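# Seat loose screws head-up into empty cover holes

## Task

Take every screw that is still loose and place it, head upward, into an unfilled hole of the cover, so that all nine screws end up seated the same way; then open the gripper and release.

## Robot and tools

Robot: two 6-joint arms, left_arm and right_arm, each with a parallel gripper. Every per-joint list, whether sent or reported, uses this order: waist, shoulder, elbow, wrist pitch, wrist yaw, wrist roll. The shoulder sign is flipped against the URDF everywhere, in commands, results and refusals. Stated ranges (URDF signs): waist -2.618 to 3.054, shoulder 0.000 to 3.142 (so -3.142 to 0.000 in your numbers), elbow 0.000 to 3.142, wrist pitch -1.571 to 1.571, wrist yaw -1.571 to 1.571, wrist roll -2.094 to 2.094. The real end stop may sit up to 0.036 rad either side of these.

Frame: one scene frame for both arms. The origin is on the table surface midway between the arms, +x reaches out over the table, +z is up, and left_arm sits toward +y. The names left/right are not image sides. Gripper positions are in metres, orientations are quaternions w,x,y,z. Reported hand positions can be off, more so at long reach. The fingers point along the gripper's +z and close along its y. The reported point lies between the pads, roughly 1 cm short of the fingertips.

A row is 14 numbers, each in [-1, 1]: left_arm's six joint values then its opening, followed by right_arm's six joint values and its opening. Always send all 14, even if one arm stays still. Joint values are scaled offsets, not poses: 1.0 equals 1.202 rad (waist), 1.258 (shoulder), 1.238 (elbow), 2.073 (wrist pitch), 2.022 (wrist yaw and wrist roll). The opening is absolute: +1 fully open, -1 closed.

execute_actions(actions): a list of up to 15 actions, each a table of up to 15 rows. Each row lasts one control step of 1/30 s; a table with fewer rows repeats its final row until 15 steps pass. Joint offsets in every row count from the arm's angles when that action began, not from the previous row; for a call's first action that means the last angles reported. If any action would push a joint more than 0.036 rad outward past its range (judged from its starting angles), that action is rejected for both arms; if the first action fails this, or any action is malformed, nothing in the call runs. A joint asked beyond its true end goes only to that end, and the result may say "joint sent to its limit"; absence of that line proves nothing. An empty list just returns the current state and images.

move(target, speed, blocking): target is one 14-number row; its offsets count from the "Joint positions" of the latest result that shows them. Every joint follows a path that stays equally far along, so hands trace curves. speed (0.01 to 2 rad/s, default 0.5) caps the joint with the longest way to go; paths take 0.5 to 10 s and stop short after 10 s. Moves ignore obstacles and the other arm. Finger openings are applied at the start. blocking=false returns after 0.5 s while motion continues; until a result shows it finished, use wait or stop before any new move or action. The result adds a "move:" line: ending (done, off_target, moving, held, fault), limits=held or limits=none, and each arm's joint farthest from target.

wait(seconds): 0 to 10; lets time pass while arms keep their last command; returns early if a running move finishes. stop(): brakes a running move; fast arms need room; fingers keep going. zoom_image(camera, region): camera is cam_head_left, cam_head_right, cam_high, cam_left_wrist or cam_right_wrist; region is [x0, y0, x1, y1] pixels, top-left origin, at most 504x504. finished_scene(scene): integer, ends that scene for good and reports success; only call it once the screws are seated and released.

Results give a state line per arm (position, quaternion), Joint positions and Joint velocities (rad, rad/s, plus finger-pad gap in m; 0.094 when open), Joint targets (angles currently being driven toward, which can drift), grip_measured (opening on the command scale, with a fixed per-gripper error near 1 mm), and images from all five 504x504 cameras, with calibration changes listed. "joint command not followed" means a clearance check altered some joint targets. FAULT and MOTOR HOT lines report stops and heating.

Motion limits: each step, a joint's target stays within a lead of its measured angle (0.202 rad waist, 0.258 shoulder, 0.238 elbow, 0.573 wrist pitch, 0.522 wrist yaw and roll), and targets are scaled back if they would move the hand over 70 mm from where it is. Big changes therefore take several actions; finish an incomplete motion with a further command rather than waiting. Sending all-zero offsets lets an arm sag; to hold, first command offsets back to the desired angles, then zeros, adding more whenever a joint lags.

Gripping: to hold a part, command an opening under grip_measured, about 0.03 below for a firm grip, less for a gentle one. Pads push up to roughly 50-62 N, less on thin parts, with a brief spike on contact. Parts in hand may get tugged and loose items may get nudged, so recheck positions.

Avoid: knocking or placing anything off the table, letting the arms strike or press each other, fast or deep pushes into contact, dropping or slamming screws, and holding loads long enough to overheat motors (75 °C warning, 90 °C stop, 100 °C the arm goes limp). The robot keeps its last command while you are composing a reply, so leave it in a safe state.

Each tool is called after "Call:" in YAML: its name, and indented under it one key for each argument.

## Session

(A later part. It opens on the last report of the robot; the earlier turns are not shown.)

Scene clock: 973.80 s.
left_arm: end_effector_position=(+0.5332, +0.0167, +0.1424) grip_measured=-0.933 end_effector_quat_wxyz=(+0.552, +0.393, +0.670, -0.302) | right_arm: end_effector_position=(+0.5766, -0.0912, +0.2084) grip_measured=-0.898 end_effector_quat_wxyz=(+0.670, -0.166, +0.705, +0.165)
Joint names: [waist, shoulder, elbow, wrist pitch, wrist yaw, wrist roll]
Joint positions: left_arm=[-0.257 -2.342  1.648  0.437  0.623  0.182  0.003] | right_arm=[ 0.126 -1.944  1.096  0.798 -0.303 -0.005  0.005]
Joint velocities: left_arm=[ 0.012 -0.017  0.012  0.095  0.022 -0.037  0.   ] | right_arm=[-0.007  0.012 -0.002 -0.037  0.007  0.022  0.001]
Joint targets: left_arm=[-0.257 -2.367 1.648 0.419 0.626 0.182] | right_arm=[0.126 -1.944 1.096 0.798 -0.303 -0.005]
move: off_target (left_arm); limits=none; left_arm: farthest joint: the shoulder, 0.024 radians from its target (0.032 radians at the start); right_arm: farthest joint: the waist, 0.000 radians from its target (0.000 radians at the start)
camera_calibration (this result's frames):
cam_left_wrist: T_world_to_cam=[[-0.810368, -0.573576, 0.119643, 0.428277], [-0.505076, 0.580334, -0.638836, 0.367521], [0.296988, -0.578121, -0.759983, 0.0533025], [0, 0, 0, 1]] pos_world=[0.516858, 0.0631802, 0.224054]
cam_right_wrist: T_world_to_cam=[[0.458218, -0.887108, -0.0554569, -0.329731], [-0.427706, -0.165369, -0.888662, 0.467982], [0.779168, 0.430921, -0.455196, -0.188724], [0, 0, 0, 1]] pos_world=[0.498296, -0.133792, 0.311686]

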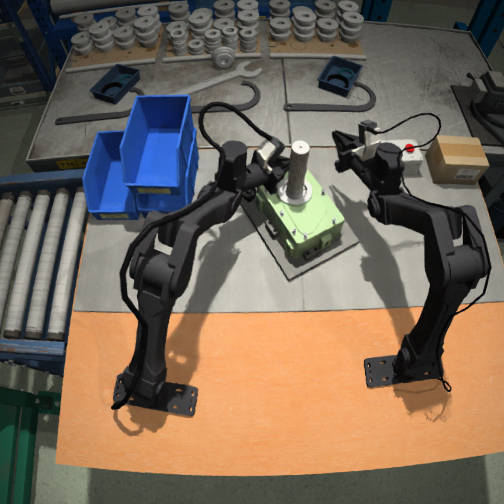

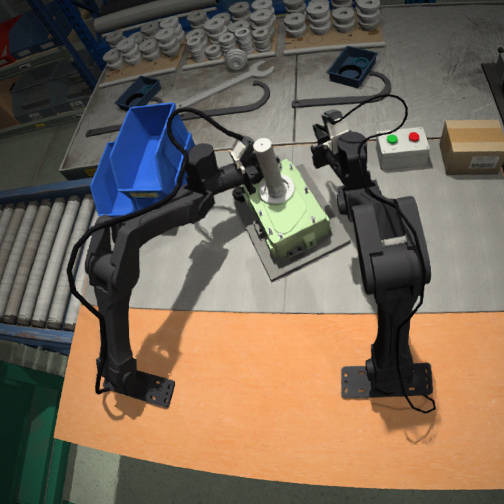

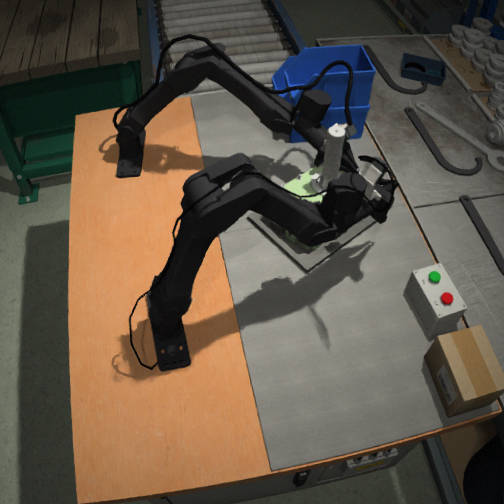

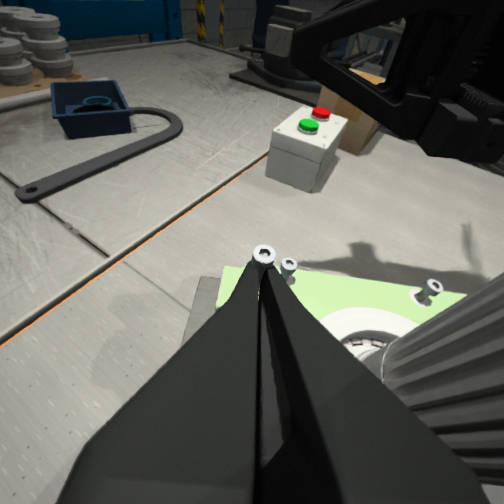

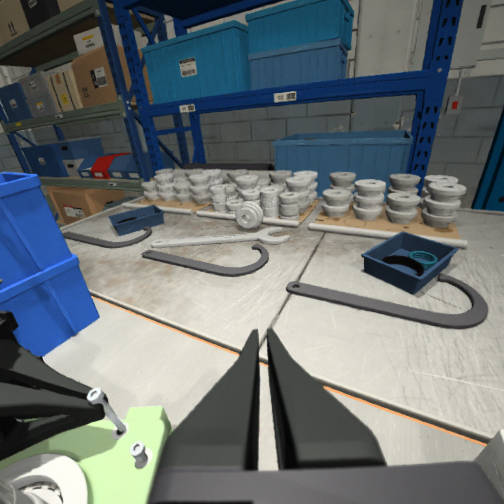

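Call:
move:
  target: [-0.01,0,0,0,0.008,0,-0.965,0,0,0,0,0,0,-0.9]
  speed: 0.01

Call:
zoom_image:
  camera: "cam_right_wrist"
  region: [60,350,180,470]

Scene clock: 980.83 s.
left_arm: end_effector_position=(+0.5333, +0.0166, +0.1429) grip_measured=-0.933 end_effector_quat_wxyz=(+0.553, +0.393, +0.669, -0.302) | right_arm: end_effector_position=(+0.5766, -0.0912, +0.2084) grip_measured=-0.898 end_effector_quat_wxyz=(+0.670, -0.166, +0.705, +0.165)
Joint names: [waist, shoulder, elbow, wrist pitch, wrist yaw, wrist roll]
Joint positions: left_arm=[-0.257 -2.342  1.648  0.44   0.624  0.182  0.003] | right_arm=[ 0.126 -1.944  1.096  0.798 -0.303 -0.005  0.005]
Joint velocities: left_arm=[ 0.007  0.012 -0.002  0.022 -0.022  0.037 -0.   ] | right_arm=[-0.007  0.007  0.002  0.022  0.007  0.007 -0.002]
Joint targets: left_arm=[-0.269 -2.342 1.648 0.437 0.639 0.182] | right_arm=[0.126 -1.944 1.096 0.798 -0.303 -0.005]
move: done; limits=none; left_arm: farthest joint: the wrist yaw, 0.016 radians from its target (0.016 radians at the start); right_arm: farthest joint: the waist, 0.000 radians from its target (0.000 radians at the start)
camera_calibration (this result's frames):
cam_left_wrist: T_world_to_cam=[[-0.810869, -0.573145, 0.118308, 0.428671], [-0.503307, 0.57981, -0.640705, 0.367307], [0.298621, -0.579073, -0.758617, 0.0526058], [0, 0, 0, 1]] pos_world=[0.516755, 0.0631847, 0.224528]
cam_right_wrist: T_world_to_cam=[[0.458218, -0.887108, -0.0554569, -0.329731], [-0.427706, -0.165369, -0.888662, 0.467982], [0.779168, 0.430921, -0.455196, -0.188724], [0, 0, 0, 1]] pos_world=[0.498296, -0.133792, 0.311686]

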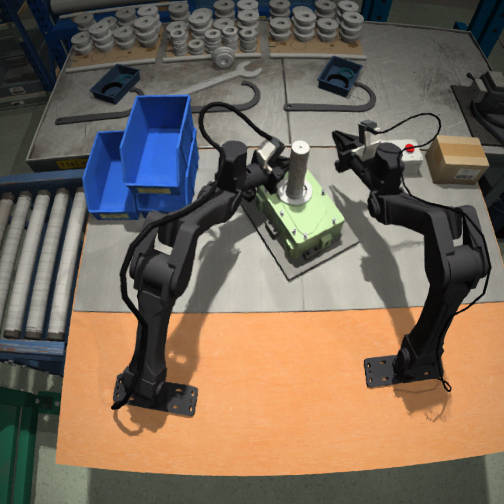

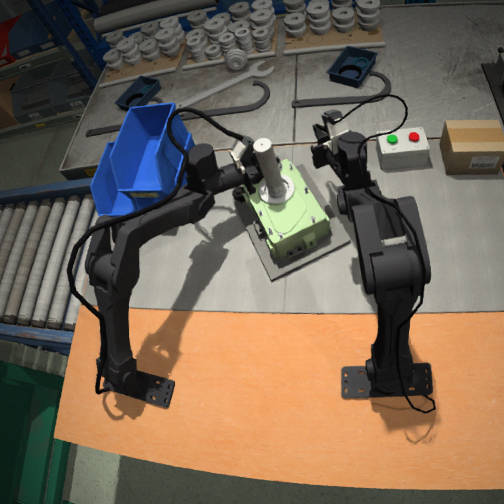

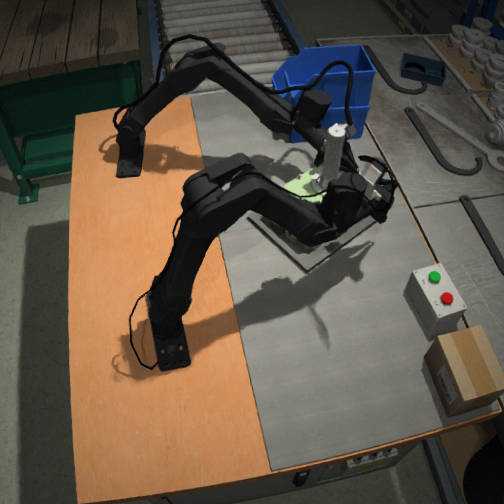

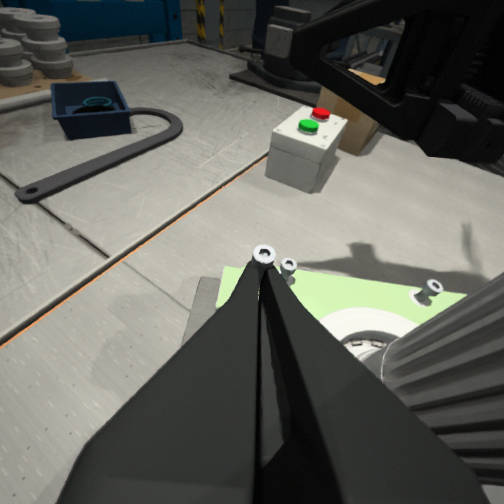

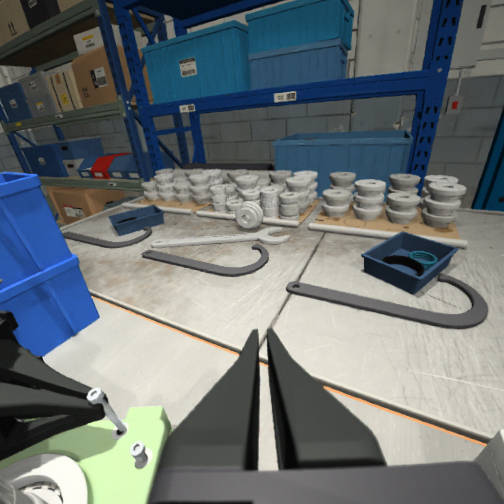

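Region (60, 350, 180, 470) of cam_right_wrist's 504x504 image, scaled by 4.200, with more detail than that image has.

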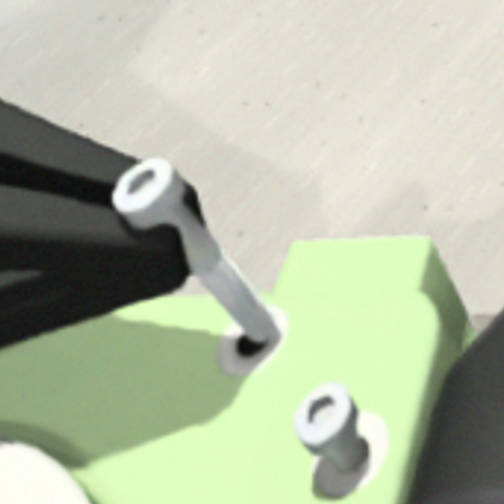

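Call:
move:
  target: [-0.008,0,0,-0.006,0.02,0,-0.965,0,0,0,0,0,0,-0.9]
  speed: 0.012

Call:
zoom_image:
  camera: "cam_right_wrist"
  region: [60,350,180,470]

Scene clock: 989.87 s.
left_arm: end_effector_position=(+0.5327, +0.0161, +0.1431) grip_measured=-0.933 end_effector_quat_wxyz=(+0.553, +0.394, +0.668, -0.304) | right_arm: end_effector_position=(+0.5766, -0.0912, +0.2084) grip_measured=-0.898 end_effector_quat_wxyz=(+0.670, -0.166, +0.705, +0.165)
Joint names: [waist, shoulder, elbow, wrist pitch, wrist yaw, wrist roll]
Joint positions: left_arm=[-0.257 -2.342  1.648  0.44   0.628  0.182  0.003] | right_arm=[ 0.126 -1.944  1.096  0.798 -0.303 -0.005  0.005]
Joint velocities: left_arm=[-0.002  0.007  0.017  0.066  0.037  0.022 -0.001] | right_arm=[-0.027  0.017 -0.007 -0.051 -0.037 -0.051  0.   ]
Joint targets: left_arm=[-0.267 -2.342 1.648 0.427 0.664 0.182] | right_arm=[0.126 -1.944 1.096 0.798 -0.303 -0.005]
move: off_target (left_arm); limits=none; left_arm: farthest joint: the wrist yaw, 0.036 radians from its target (0.041 radians at the start); right_arm: farthest joint: the waist, 0.000 radians from its target (0.000 radians at the start)
camera_calibration (this result's frames):
cam_left_wrist: T_world_to_cam=[[-0.813389, -0.569403, 0.119071, 0.429031], [-0.500791, 0.581258, -0.641364, 0.36609], [0.295984, -0.581309, -0.757941, 0.0540423], [0, 0, 0, 1]] pos_world=[0.516308, 0.0629141, 0.224673]
cam_right_wrist: T_world_to_cam=[[0.458218, -0.887108, -0.0554569, -0.329731], [-0.427706, -0.165369, -0.888662, 0.467982], [0.779168, 0.430921, -0.455196, -0.188724], [0, 0, 0, 1]] pos_world=[0.498296, -0.133792, 0.311686]

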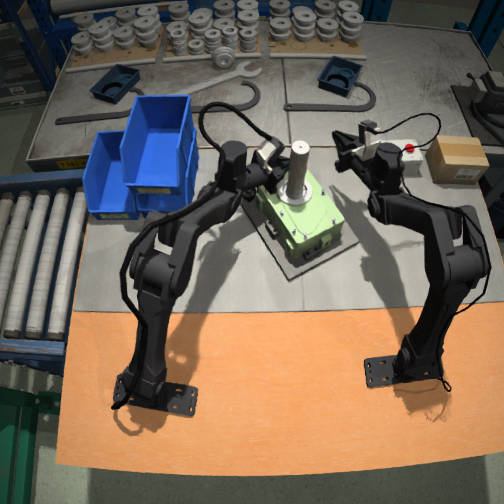

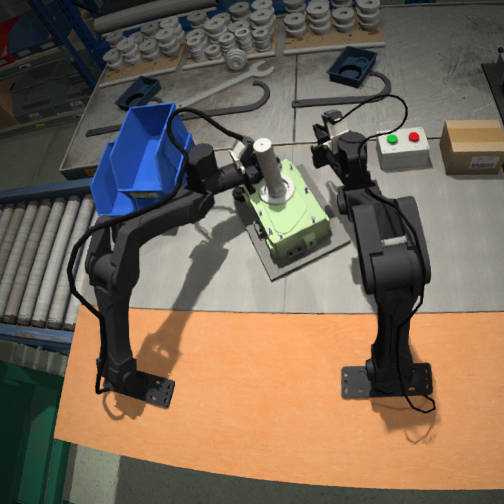

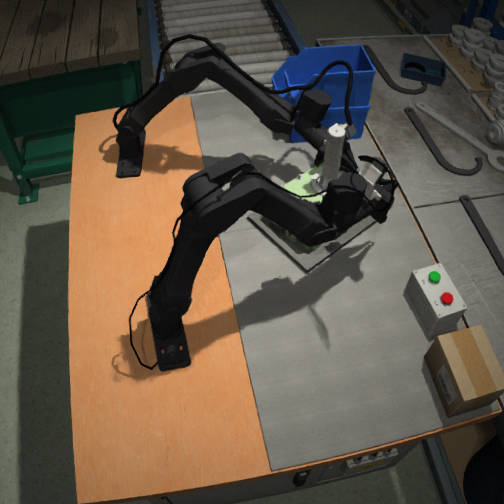

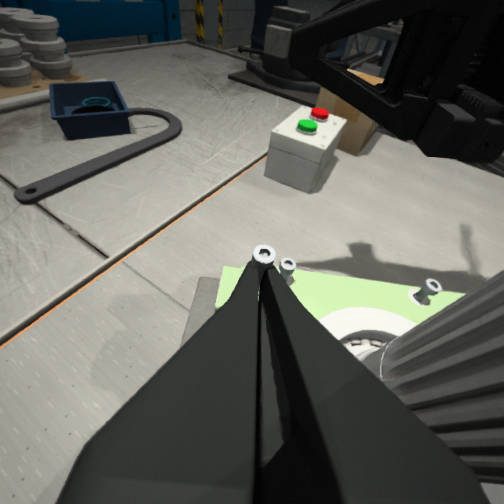

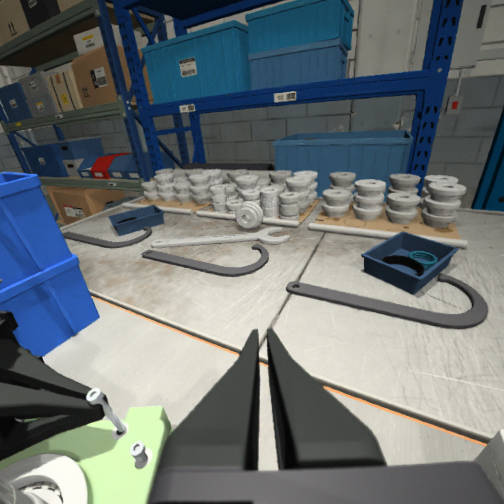

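Region (60, 350, 180, 470) of cam_right_wrist's 504x504 image, scaled by 4.200, with more detail than that image has.

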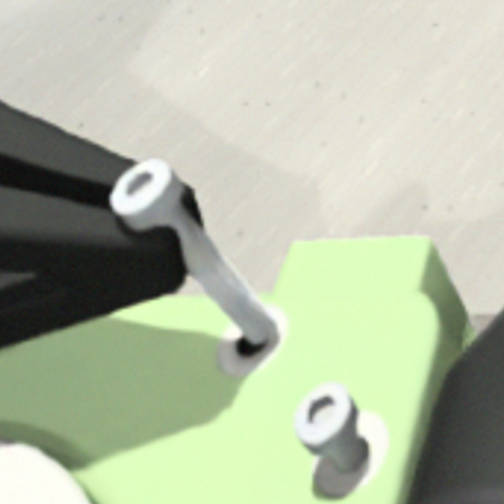

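Lift with pitch, yaw over, then descend by pitch.

Call:
move:
  target: [0,0,0,0.012,0.013,0,-0.965,0,0,0,0,0,0,-0.9]
  speed: 0.012

Call:
zoom_image:
  camera: "cam_right_wrist"
  region: [60,350,180,470]

Scene clock: 998.83 s.
left_arm: end_effector_position=(+0.5312, +0.0148, +0.1460) grip_measured=-0.933 end_effector_quat_wxyz=(+0.556, +0.398, +0.662, -0.309) | right_arm: end_effector_position=(+0.5766, -0.0912, +0.2084) grip_measured=-0.898 end_effector_quat_wxyz=(+0.670, -0.166, +0.705, +0.165)
Joint names: [waist, shoulder, elbow, wrist pitch, wrist yaw, wrist roll]
Joint positions: left_arm=[-0.257 -2.342  1.648  0.452  0.643  0.182  0.003] | right_arm=[ 0.126 -1.944  1.096  0.798 -0.303 -0.005  0.005]
Joint velocities: left_arm=[-0.002  0.002 -0.022  0.007 -0.051  0.081  0.001] | right_arm=[-0.007  0.007  0.002 -0.007 -0.037  0.037 -0.001]
Joint targets: left_arm=[-0.257 -2.342 1.648 0.465 0.654 0.182] | right_arm=[0.126 -1.944 1.096 0.798 -0.303 -0.005]
move: done; limits=none; left_arm: farthest joint: the wrist pitch, 0.013 radians from its target (0.025 radians at the start); right_arm: farthest joint: the waist, 0.000 radians from its target (0.000 radians at the start)
camera_calibration (this result's frames):
cam_left_wrist: T_world_to_cam=[[-0.822213, -0.557308, 0.115646, 0.431727], [-0.486652, 0.582961, -0.650635, 0.361794], [0.295187, -0.59124, -0.750533, 0.0553026], [0, 0, 0, 1]] pos_world=[0.514715, 0.0623902, 0.226975]
cam_right_wrist: T_world_to_cam=[[0.458218, -0.887108, -0.0554569, -0.329731], [-0.427706, -0.165369, -0.888662, 0.467982], [0.779168, 0.430921, -0.455196, -0.188724], [0, 0, 0, 1]] pos_world=[0.498296, -0.133792, 0.311686]

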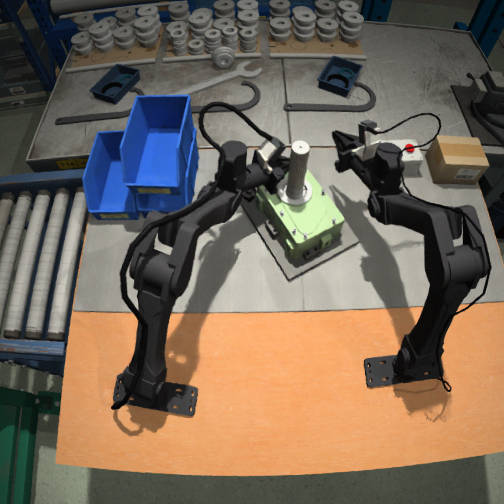

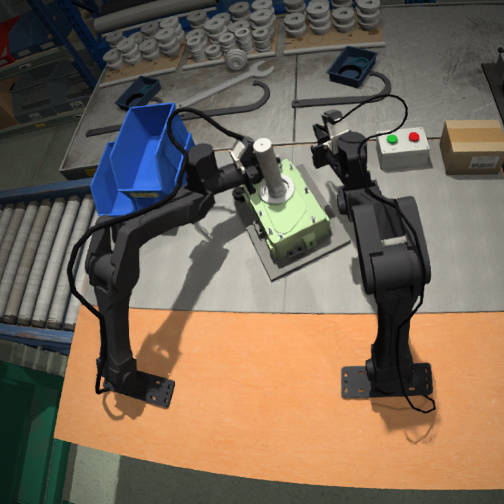

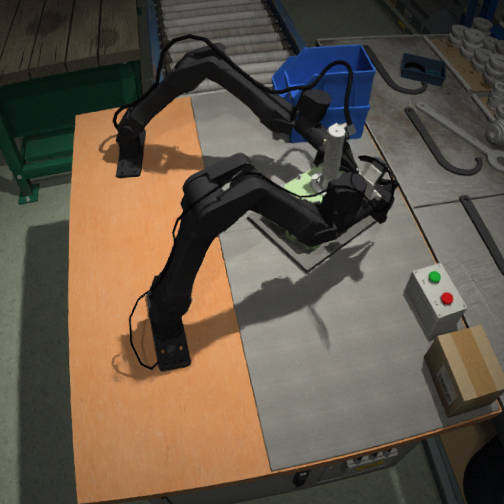

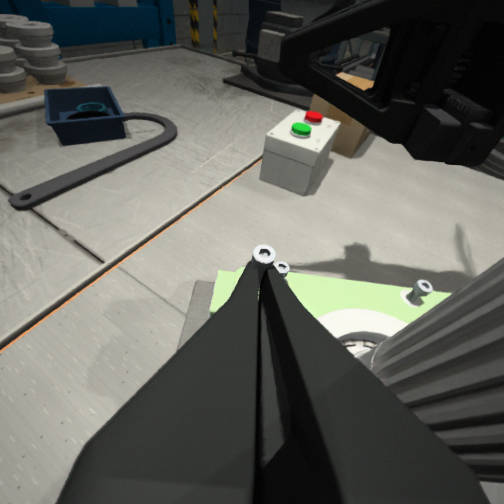

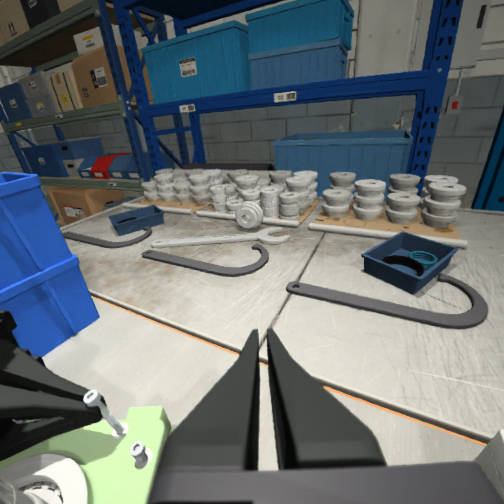

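Region (60, 350, 180, 470) of cam_right_wrist's 504x504 image, scaled by 4.200, with more detail than that image has.

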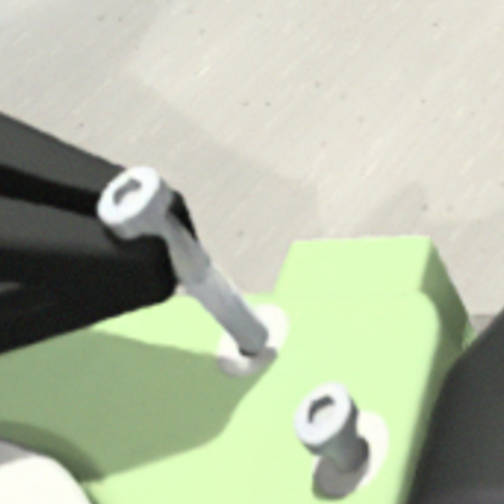

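Call:
move:
  target: [0,0,0,-0.03,0,0,-0.965,0,0,0,0,0,0,-0.9]
  speed: 0.02

Call:
zoom_image:
  camera: "cam_right_wrist"
  region: [60,350,180,470]

Scene clock: 1006.67 s.
left_arm: end_effector_position=(+0.5307, +0.0149, +0.1439) grip_measured=-0.933 end_effector_quat_wxyz=(+0.552, +0.398, +0.665, -0.309) | right_arm: end_effector_position=(+0.5766, -0.0912, +0.2084) grip_measured=-0.898 end_effector_quat_wxyz=(+0.670, -0.166, +0.705, +0.165)
Joint names: [waist, shoulder, elbow, wrist pitch, wrist yaw, wrist roll]
Joint positions: left_arm=[-0.257 -2.342  1.648  0.442  0.643  0.182  0.003] | right_arm=[ 0.126 -1.944  1.096  0.798 -0.303 -0.005  0.005]
Joint velocities: left_arm=[ 0.002  0.002 -0.002 -0.095 -0.022 -0.007  0.001] | right_arm=[-0.007 -0.022  0.012  0.007  0.022 -0.007 -0.   ]
Joint targets: left_arm=[-0.257 -2.342 1.648 0.389 0.643 0.182] | right_arm=[0.126 -1.944 1.096 0.798 -0.303 -0.005]
move: off_target (left_arm); limits=none; left_arm: farthest joint: the wrist pitch, 0.052 radians from its target (0.062 radians at the start); right_arm: farthest joint: the waist, 0.000 radians from its target (0.000 radians at the start)
camera_calibration (this result's frames):
cam_left_wrist: T_world_to_cam=[[-0.821329, -0.557441, 0.121148, 0.430353], [-0.492394, 0.585536, -0.643969, 0.36216], [0.288038, -0.588563, -0.755399, 0.0584817], [0, 0, 0, 1]] pos_world=[0.514942, 0.062259, 0.22526]
cam_right_wrist: T_world_to_cam=[[0.458218, -0.887108, -0.0554569, -0.329731], [-0.427706, -0.165369, -0.888662, 0.467982], [0.779168, 0.430921, -0.455196, -0.188724], [0, 0, 0, 1]] pos_world=[0.498296, -0.133792, 0.311686]

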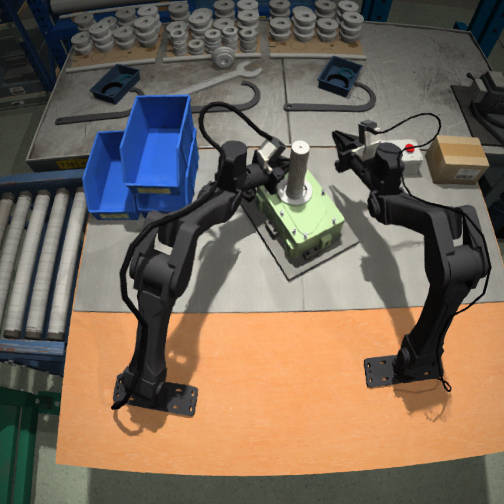

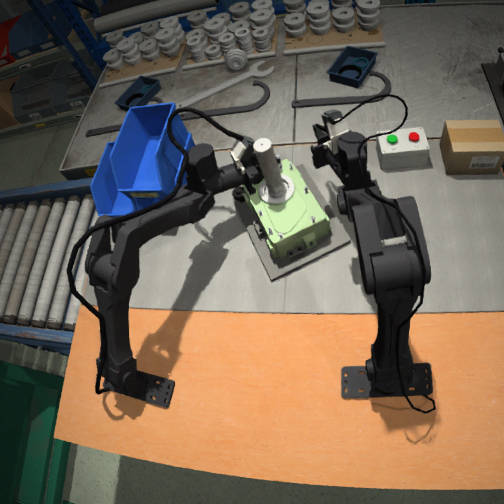

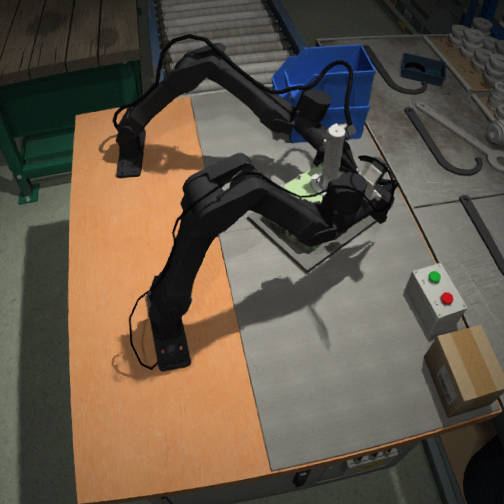

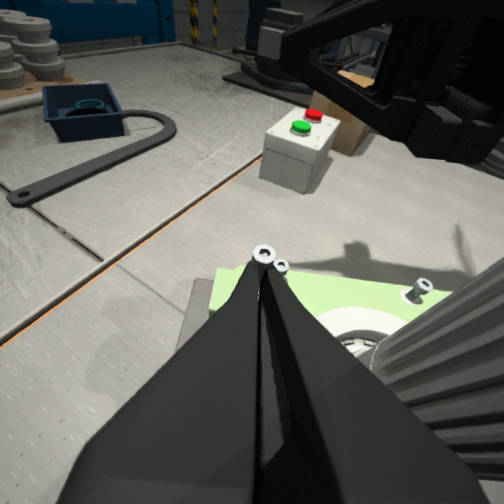

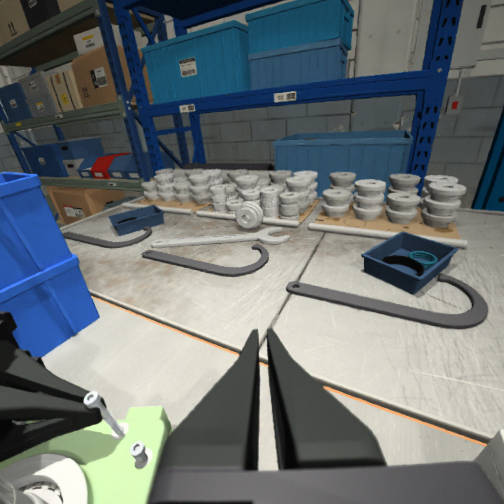

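Region (60, 350, 180, 470) of cam_right_wrist's 504x504 image, scaled by 4.200, with more detail than that image has.

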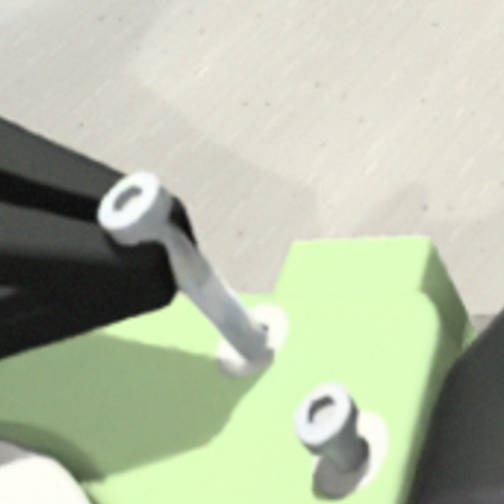

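Now slightly on −x side; the shoulder push slides +x.

Call:
move:
  target: [0,-0.026,0,-0.02,0,0,-0.965,0,0,0,0,0,0,-0.9]
  speed: 0.015

Call:
zoom_image:
  camera: "cam_right_wrist"
  region: [60,350,180,470]

Scene clock: 1013.20 s.
left_arm: end_effector_position=(+0.5308, +0.0149, +0.1437) grip_measured=-0.933 end_effector_quat_wxyz=(+0.552, +0.398, +0.664, -0.309) | right_arm: end_effector_position=(+0.5766, -0.0912, +0.2084) grip_measured=-0.898 end_effector_quat_wxyz=(+0.670, -0.166, +0.705, +0.165)
Joint names: [waist, shoulder, elbow, wrist pitch, wrist yaw, wrist roll]
Joint positions: left_arm=[-0.257 -2.344  1.648  0.444  0.643  0.182  0.003] | right_arm=[ 0.126 -1.944  1.096  0.798 -0.303 -0.005  0.005]
Joint velocities: left_arm=[-0.002  0.012 -0.012  0.007  0.037  0.037 -0.   ] | right_arm=[ 0.017  0.012  0.002 -0.066 -0.066 -0.022  0.   ]
Joint targets: left_arm=[-0.257 -2.375 1.648 0.401 0.643 0.182] | right_arm=[0.126 -1.944 1.096 0.798 -0.303 -0.005]
move: off_target (left_arm); limits=none; left_arm: farthest joint: the wrist pitch, 0.044 radians from its target (0.041 radians at the start); right_arm: farthest joint: the waist, 0.000 radians from its target (0.000 radians at the start)
camera_calibration (this result's frames):
cam_left_wrist: T_world_to_cam=[[-0.821457, -0.557389, 0.120523, 0.43062], [-0.491712, 0.585255, -0.644745, 0.361865], [0.288837, -0.588893, -0.754837, 0.057731], [0, 0, 0, 1]] pos_world=[0.514995, 0.0622371, 0.224989]
cam_right_wrist: T_world_to_cam=[[0.458218, -0.887108, -0.0554569, -0.329731], [-0.427706, -0.165369, -0.888662, 0.467982], [0.779168, 0.430921, -0.455196, -0.188724], [0, 0, 0, 1]] pos_world=[0.498296, -0.133792, 0.311686]

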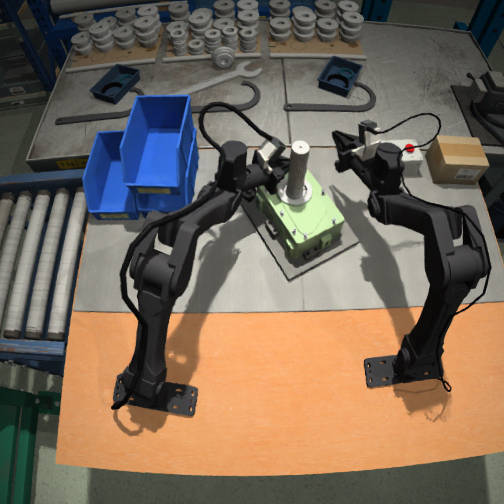

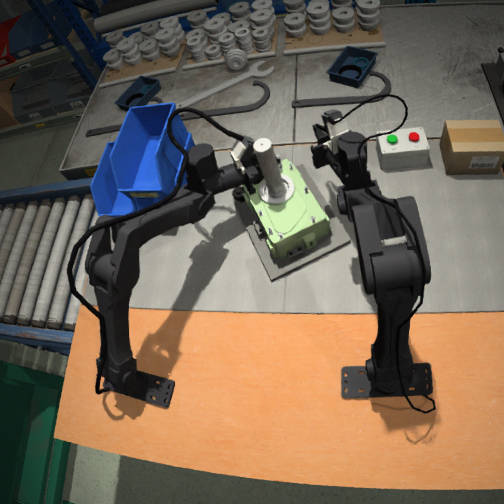

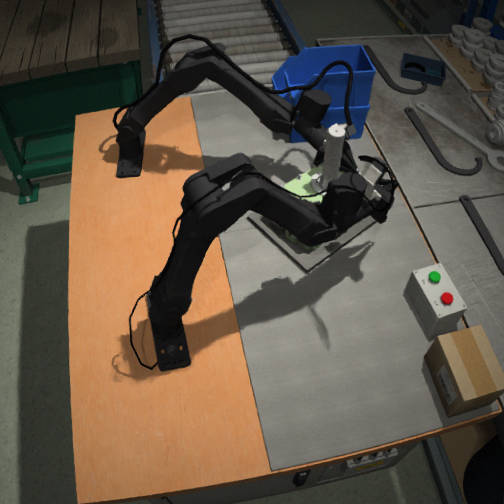

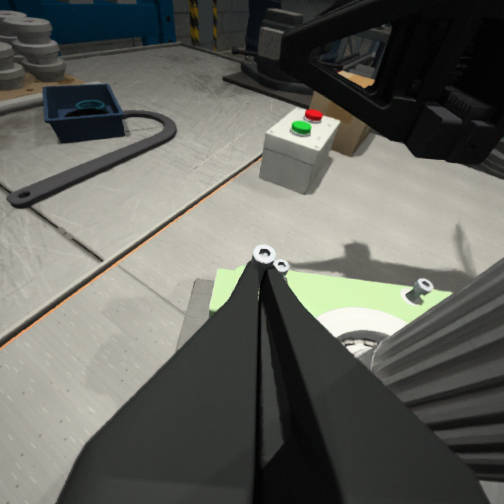

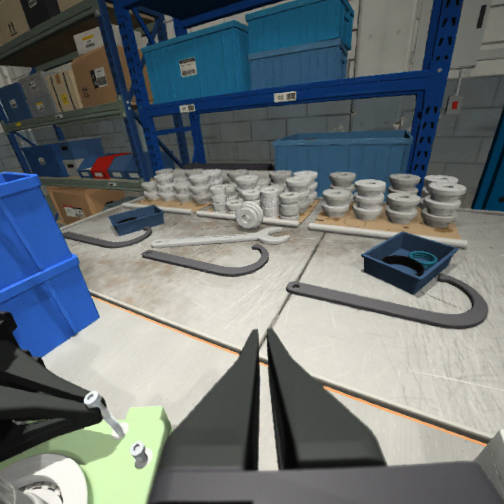

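Region (60, 350, 180, 470) of cam_right_wrist's 504x504 image, scaled by 4.200, with more detail than that image has.

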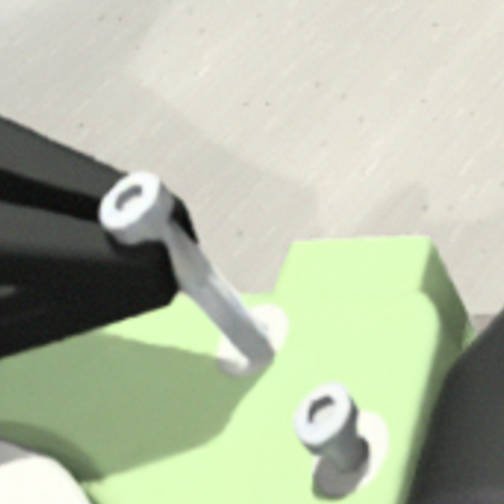

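Call:
move:
  target: [0,0.01,0,-0.004,-0.014,0,-0.965,0,0,0,0,0,0,-0.9]
  speed: 0.012

Call:
zoom_image:
  camera: "cam_right_wrist"
  region: [60,350,180,470]

Scene clock: 1021.30 s.
left_arm: end_effector_position=(+0.5343, +0.0168, +0.1441) grip_measured=-0.933 end_effector_quat_wxyz=(+0.557, +0.393, +0.667, -0.301) | right_arm: end_effector_position=(+0.5766, -0.0912, +0.2084) grip_measured=-0.898 end_effector_quat_wxyz=(+0.670, -0.166, +0.705, +0.165)
Joint names: [waist, shoulder, elbow, wrist pitch, wrist yaw, wrist roll]
Joint positions: left_arm=[-0.257 -2.344  1.648  0.449  0.621  0.182  0.003] | right_arm=[ 0.126 -1.944  1.096  0.798 -0.303 -0.005  0.005]
Joint velocities: left_arm=[ 0.002  0.002 -0.007 -0.022 -0.007  0.037 -0.001] | right_arm=[-0.017  0.022  0.002  0.037 -0.007 -0.007 -0.   ]
Joint targets: left_arm=[-0.257 -2.331 1.648 0.436 0.615 0.182] | right_arm=[0.126 -1.944 1.096 0.798 -0.303 -0.005]
move: done; limits=none; left_arm: farthest joint: the wrist pitch, 0.013 radians from its target (0.008 radians at the start); right_arm: farthest joint: the waist, 0.000 radians from its target (0.000 radians at the start)
camera_calibration (this result's frames):
cam_left_wrist: T_world_to_cam=[[-0.810261, -0.574958, 0.113585, 0.429824], [-0.499907, 0.576877, -0.645993, 0.367376], [0.305894, -0.580204, -0.754845, 0.0489108], [0, 0, 0, 1]] pos_world=[0.516961, 0.0635777, 0.225421]
cam_right_wrist: T_world_to_cam=[[0.458218, -0.887108, -0.0554569, -0.329731], [-0.427706, -0.165369, -0.888662, 0.467982], [0.779168, 0.430921, -0.455196, -0.188724], [0, 0, 0, 1]] pos_world=[0.498296, -0.133792, 0.311686]

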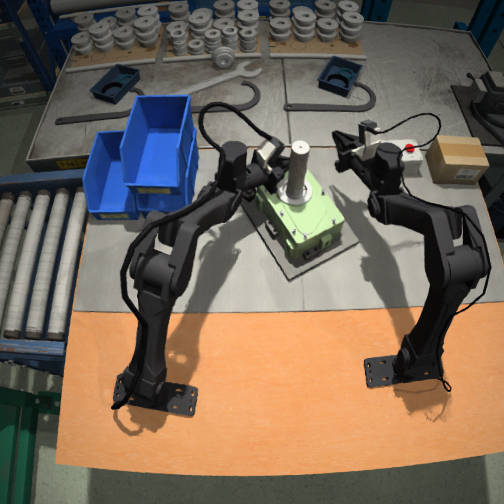

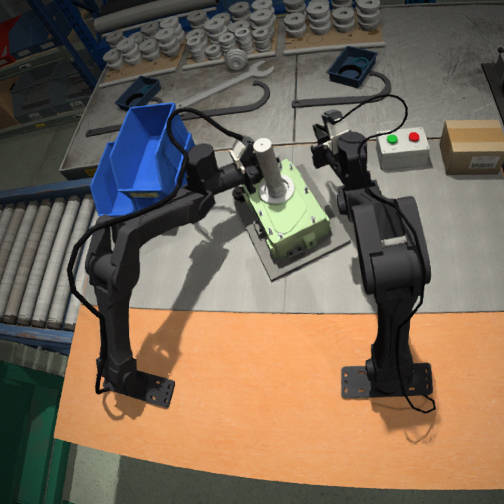

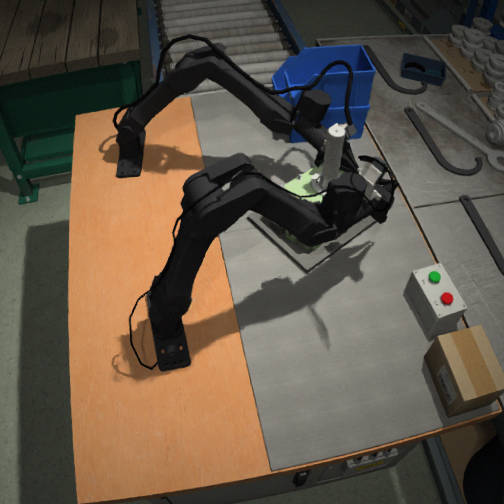

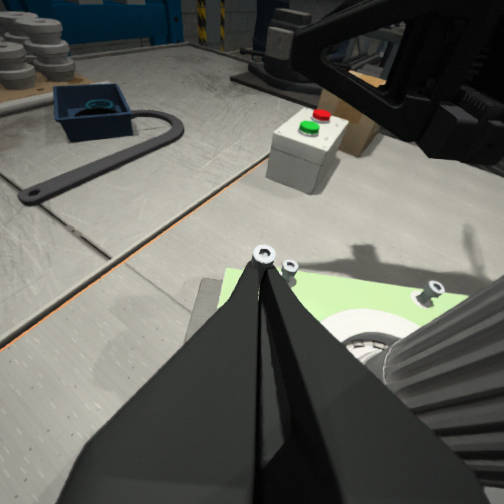

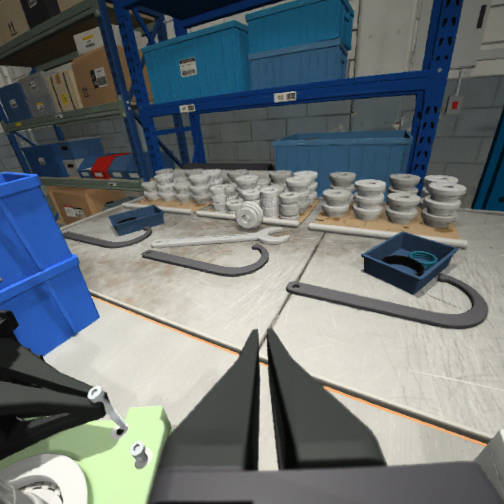

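Region (60, 350, 180, 470) of cam_right_wrist's 504x504 image, scaled by 4.200, with more detail than that image has.

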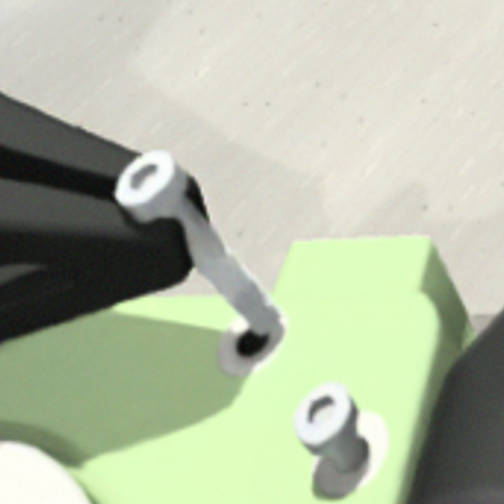

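Call:
move:
  target: [0,0.032,0,0,0.011,0,-0.965,0,0,0,0,0,0,-0.9]
  speed: 0.02

Call:
move:
  target: [0,0,0,-0.018,0,0,-0.965,0,0,0,0,0,0,-0.9]
  speed: 0.02

Call:
zoom_image:
  camera: "cam_right_wrist"
  region: [60,350,180,470]

Scene clock: 1034.07 s.
left_arm: end_effector_position=(+0.5321, +0.0160, +0.1550) grip_measured=-0.933 end_effector_quat_wxyz=(+0.562, +0.396, +0.660, -0.304) | right_arm: end_effector_position=(+0.5766, -0.0912, +0.2084) grip_measured=-0.898 end_effector_quat_wxyz=(+0.670, -0.166, +0.705, +0.165)
Joint names: [waist, shoulder, elbow, wrist pitch, wrist yaw, wrist roll]
Joint positions: left_arm=[-0.257 -2.326  1.648  0.449  0.632  0.182  0.003] | right_arm=[ 0.126 -1.944  1.096  0.798 -0.303 -0.005  0.005]
Joint velocities: left_arm=[ 0.002  0.002 -0.007  0.007 -0.022 -0.022 -0.   ] | right_arm=[-0.012  0.002 -0.007 -0.037 -0.037 -0.081 -0.   ]
Joint targets: left_arm=[-0.257 -2.304 1.648 0.449 0.644 0.182] | right_arm=[0.126 -1.944 1.096 0.798 -0.303 -0.005]
move: off_target (left_arm); limits=none; left_arm: farthest joint: the shoulder, 0.023 radians from its target (0.040 radians at the start); right_arm: farthest joint: the waist, 0.000 radians from its target (0.000 radians at the start)
camera_calibration (this result's frames):
cam_left_wrist: T_world_to_cam=[[-0.818027, -0.565218, 0.106588, 0.431431], [-0.484008, 0.576319, -0.658478, 0.367318], [0.310755, -0.590242, -0.745014, 0.0533473], [0, 0, 0, 1]] pos_world=[0.514129, 0.0636477, 0.23563]
cam_right_wrist: T_world_to_cam=[[0.458218, -0.887108, -0.0554569, -0.329731], [-0.427706, -0.165369, -0.888662, 0.467982], [0.779168, 0.430921, -0.455196, -0.188724], [0, 0, 0, 1]] pos_world=[0.498296, -0.133792, 0.311686]

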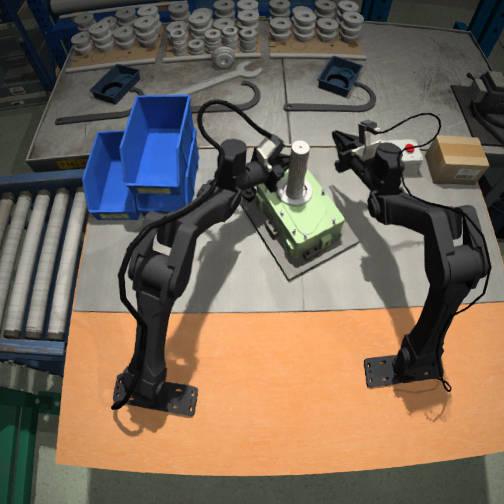

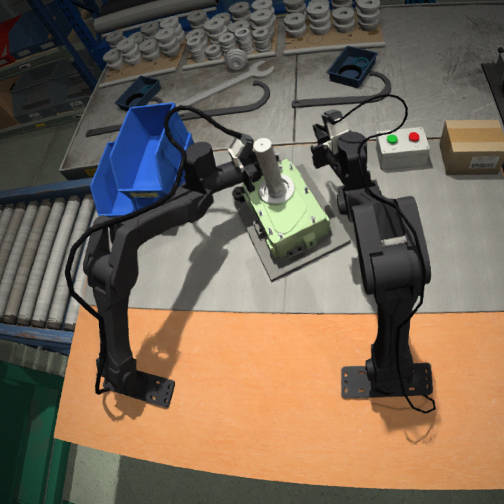

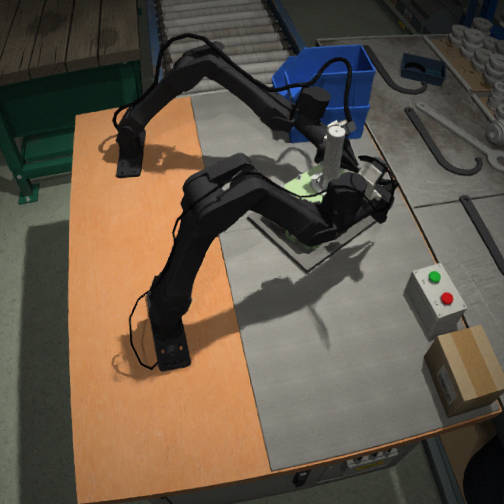

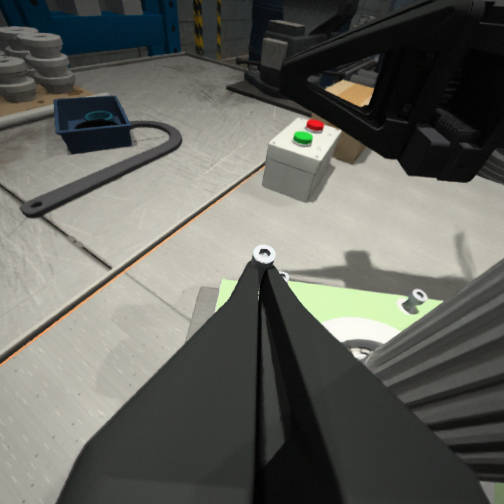

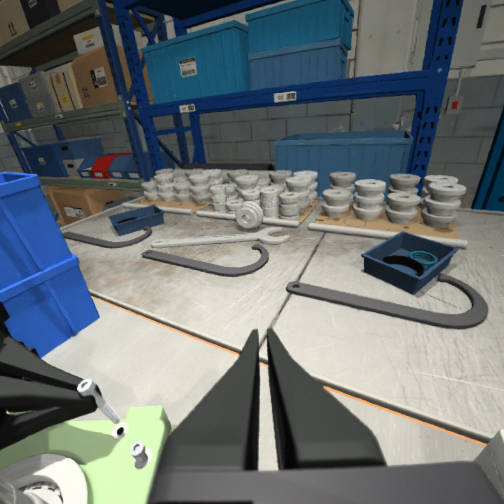

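Scene clock: 1036.20 s.
left_arm: end_effector_position=(+0.5314, +0.0163, +0.1517) grip_measured=-0.933 end_effector_quat_wxyz=(+0.556, +0.395, +0.665, -0.305) | right_arm: end_effector_position=(+0.5766, -0.0912, +0.2084) grip_measured=-0.898 end_effector_quat_wxyz=(+0.670, -0.166, +0.705, +0.165)
Joint names: [waist, shoulder, elbow, wrist pitch, wrist yaw, wrist roll]
Joint positions: left_arm=[-0.257 -2.326  1.648  0.433  0.632  0.182  0.003] | right_arm=[ 0.126 -1.944  1.096  0.798 -0.303 -0.005  0.005]
Joint velocities: left_arm=[ 0.002  0.012  0.022  0.007 -0.051 -0.037 -0.001] | right_arm=[-0.007  0.022  0.007  0.037  0.051 -0.007 -0.   ]
Joint targets: left_arm=[-0.257 -2.326 1.648 0.411 0.632 0.182] | right_arm=[0.126 -1.944 1.096 0.798 -0.303 -0.005]
move: off_target (left_arm); limits=none; left_arm: farthest joint: the wrist pitch, 0.021 radians from its target (0.037 radians at the start); right_arm: farthest joint: the waist, 0.000 radians from its target (0.000 radians at the start)
camera_calibration (this result's frames):
cam_left_wrist: T_world_to_cam=[[-0.816425, -0.565879, 0.115027, 0.429229], [-0.493452, 0.580218, -0.647961, 0.368007], [0.299927, -0.585771, -0.752938, 0.0582115], [0, 0, 0, 1]] pos_world=[0.514567, 0.0634666, 0.23291]
cam_right_wrist: T_world_to_cam=[[0.458218, -0.887108, -0.0554569, -0.329731], [-0.427706, -0.165369, -0.888662, 0.467982], [0.779168, 0.430921, -0.455196, -0.188724], [0, 0, 0, 1]] pos_world=[0.498296, -0.133792, 0.311686]

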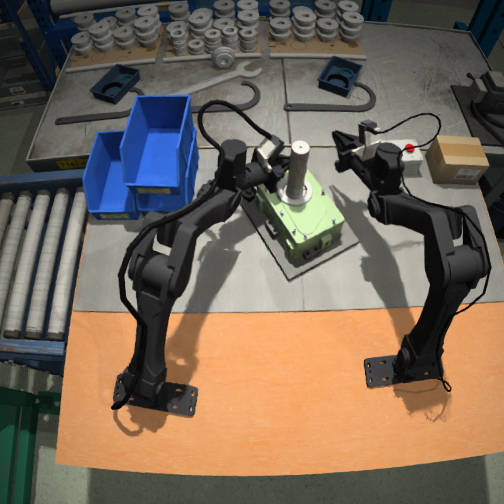

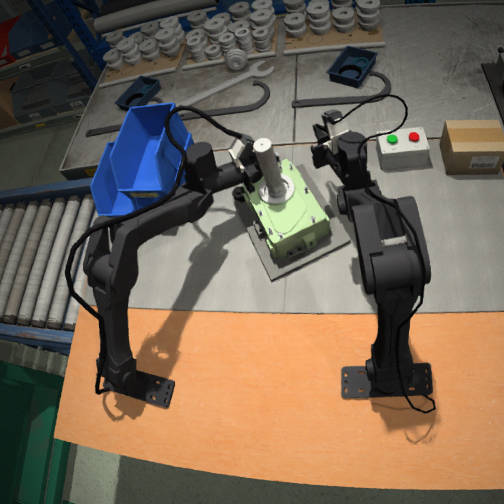

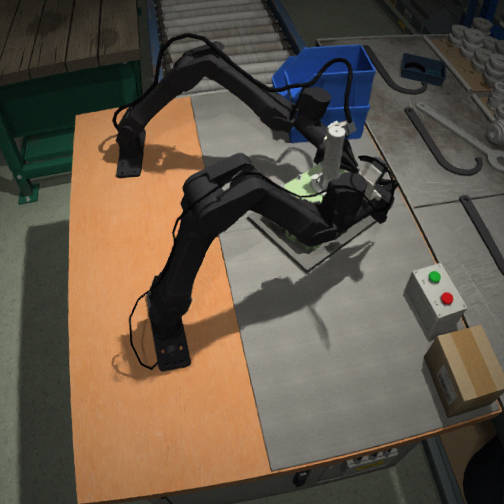

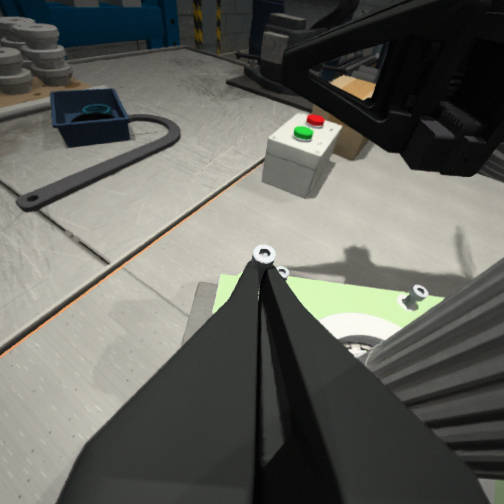

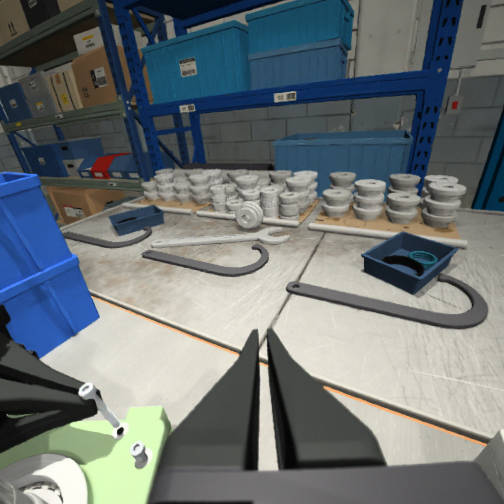

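Region (60, 350, 180, 470) of cam_right_wrist's 504x504 image, scaled by 4.200, with more detail than that image has.

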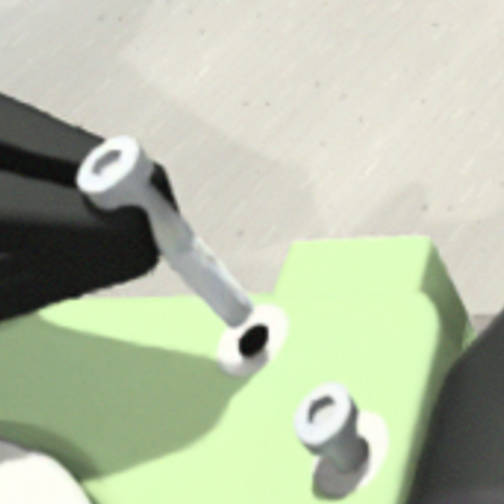

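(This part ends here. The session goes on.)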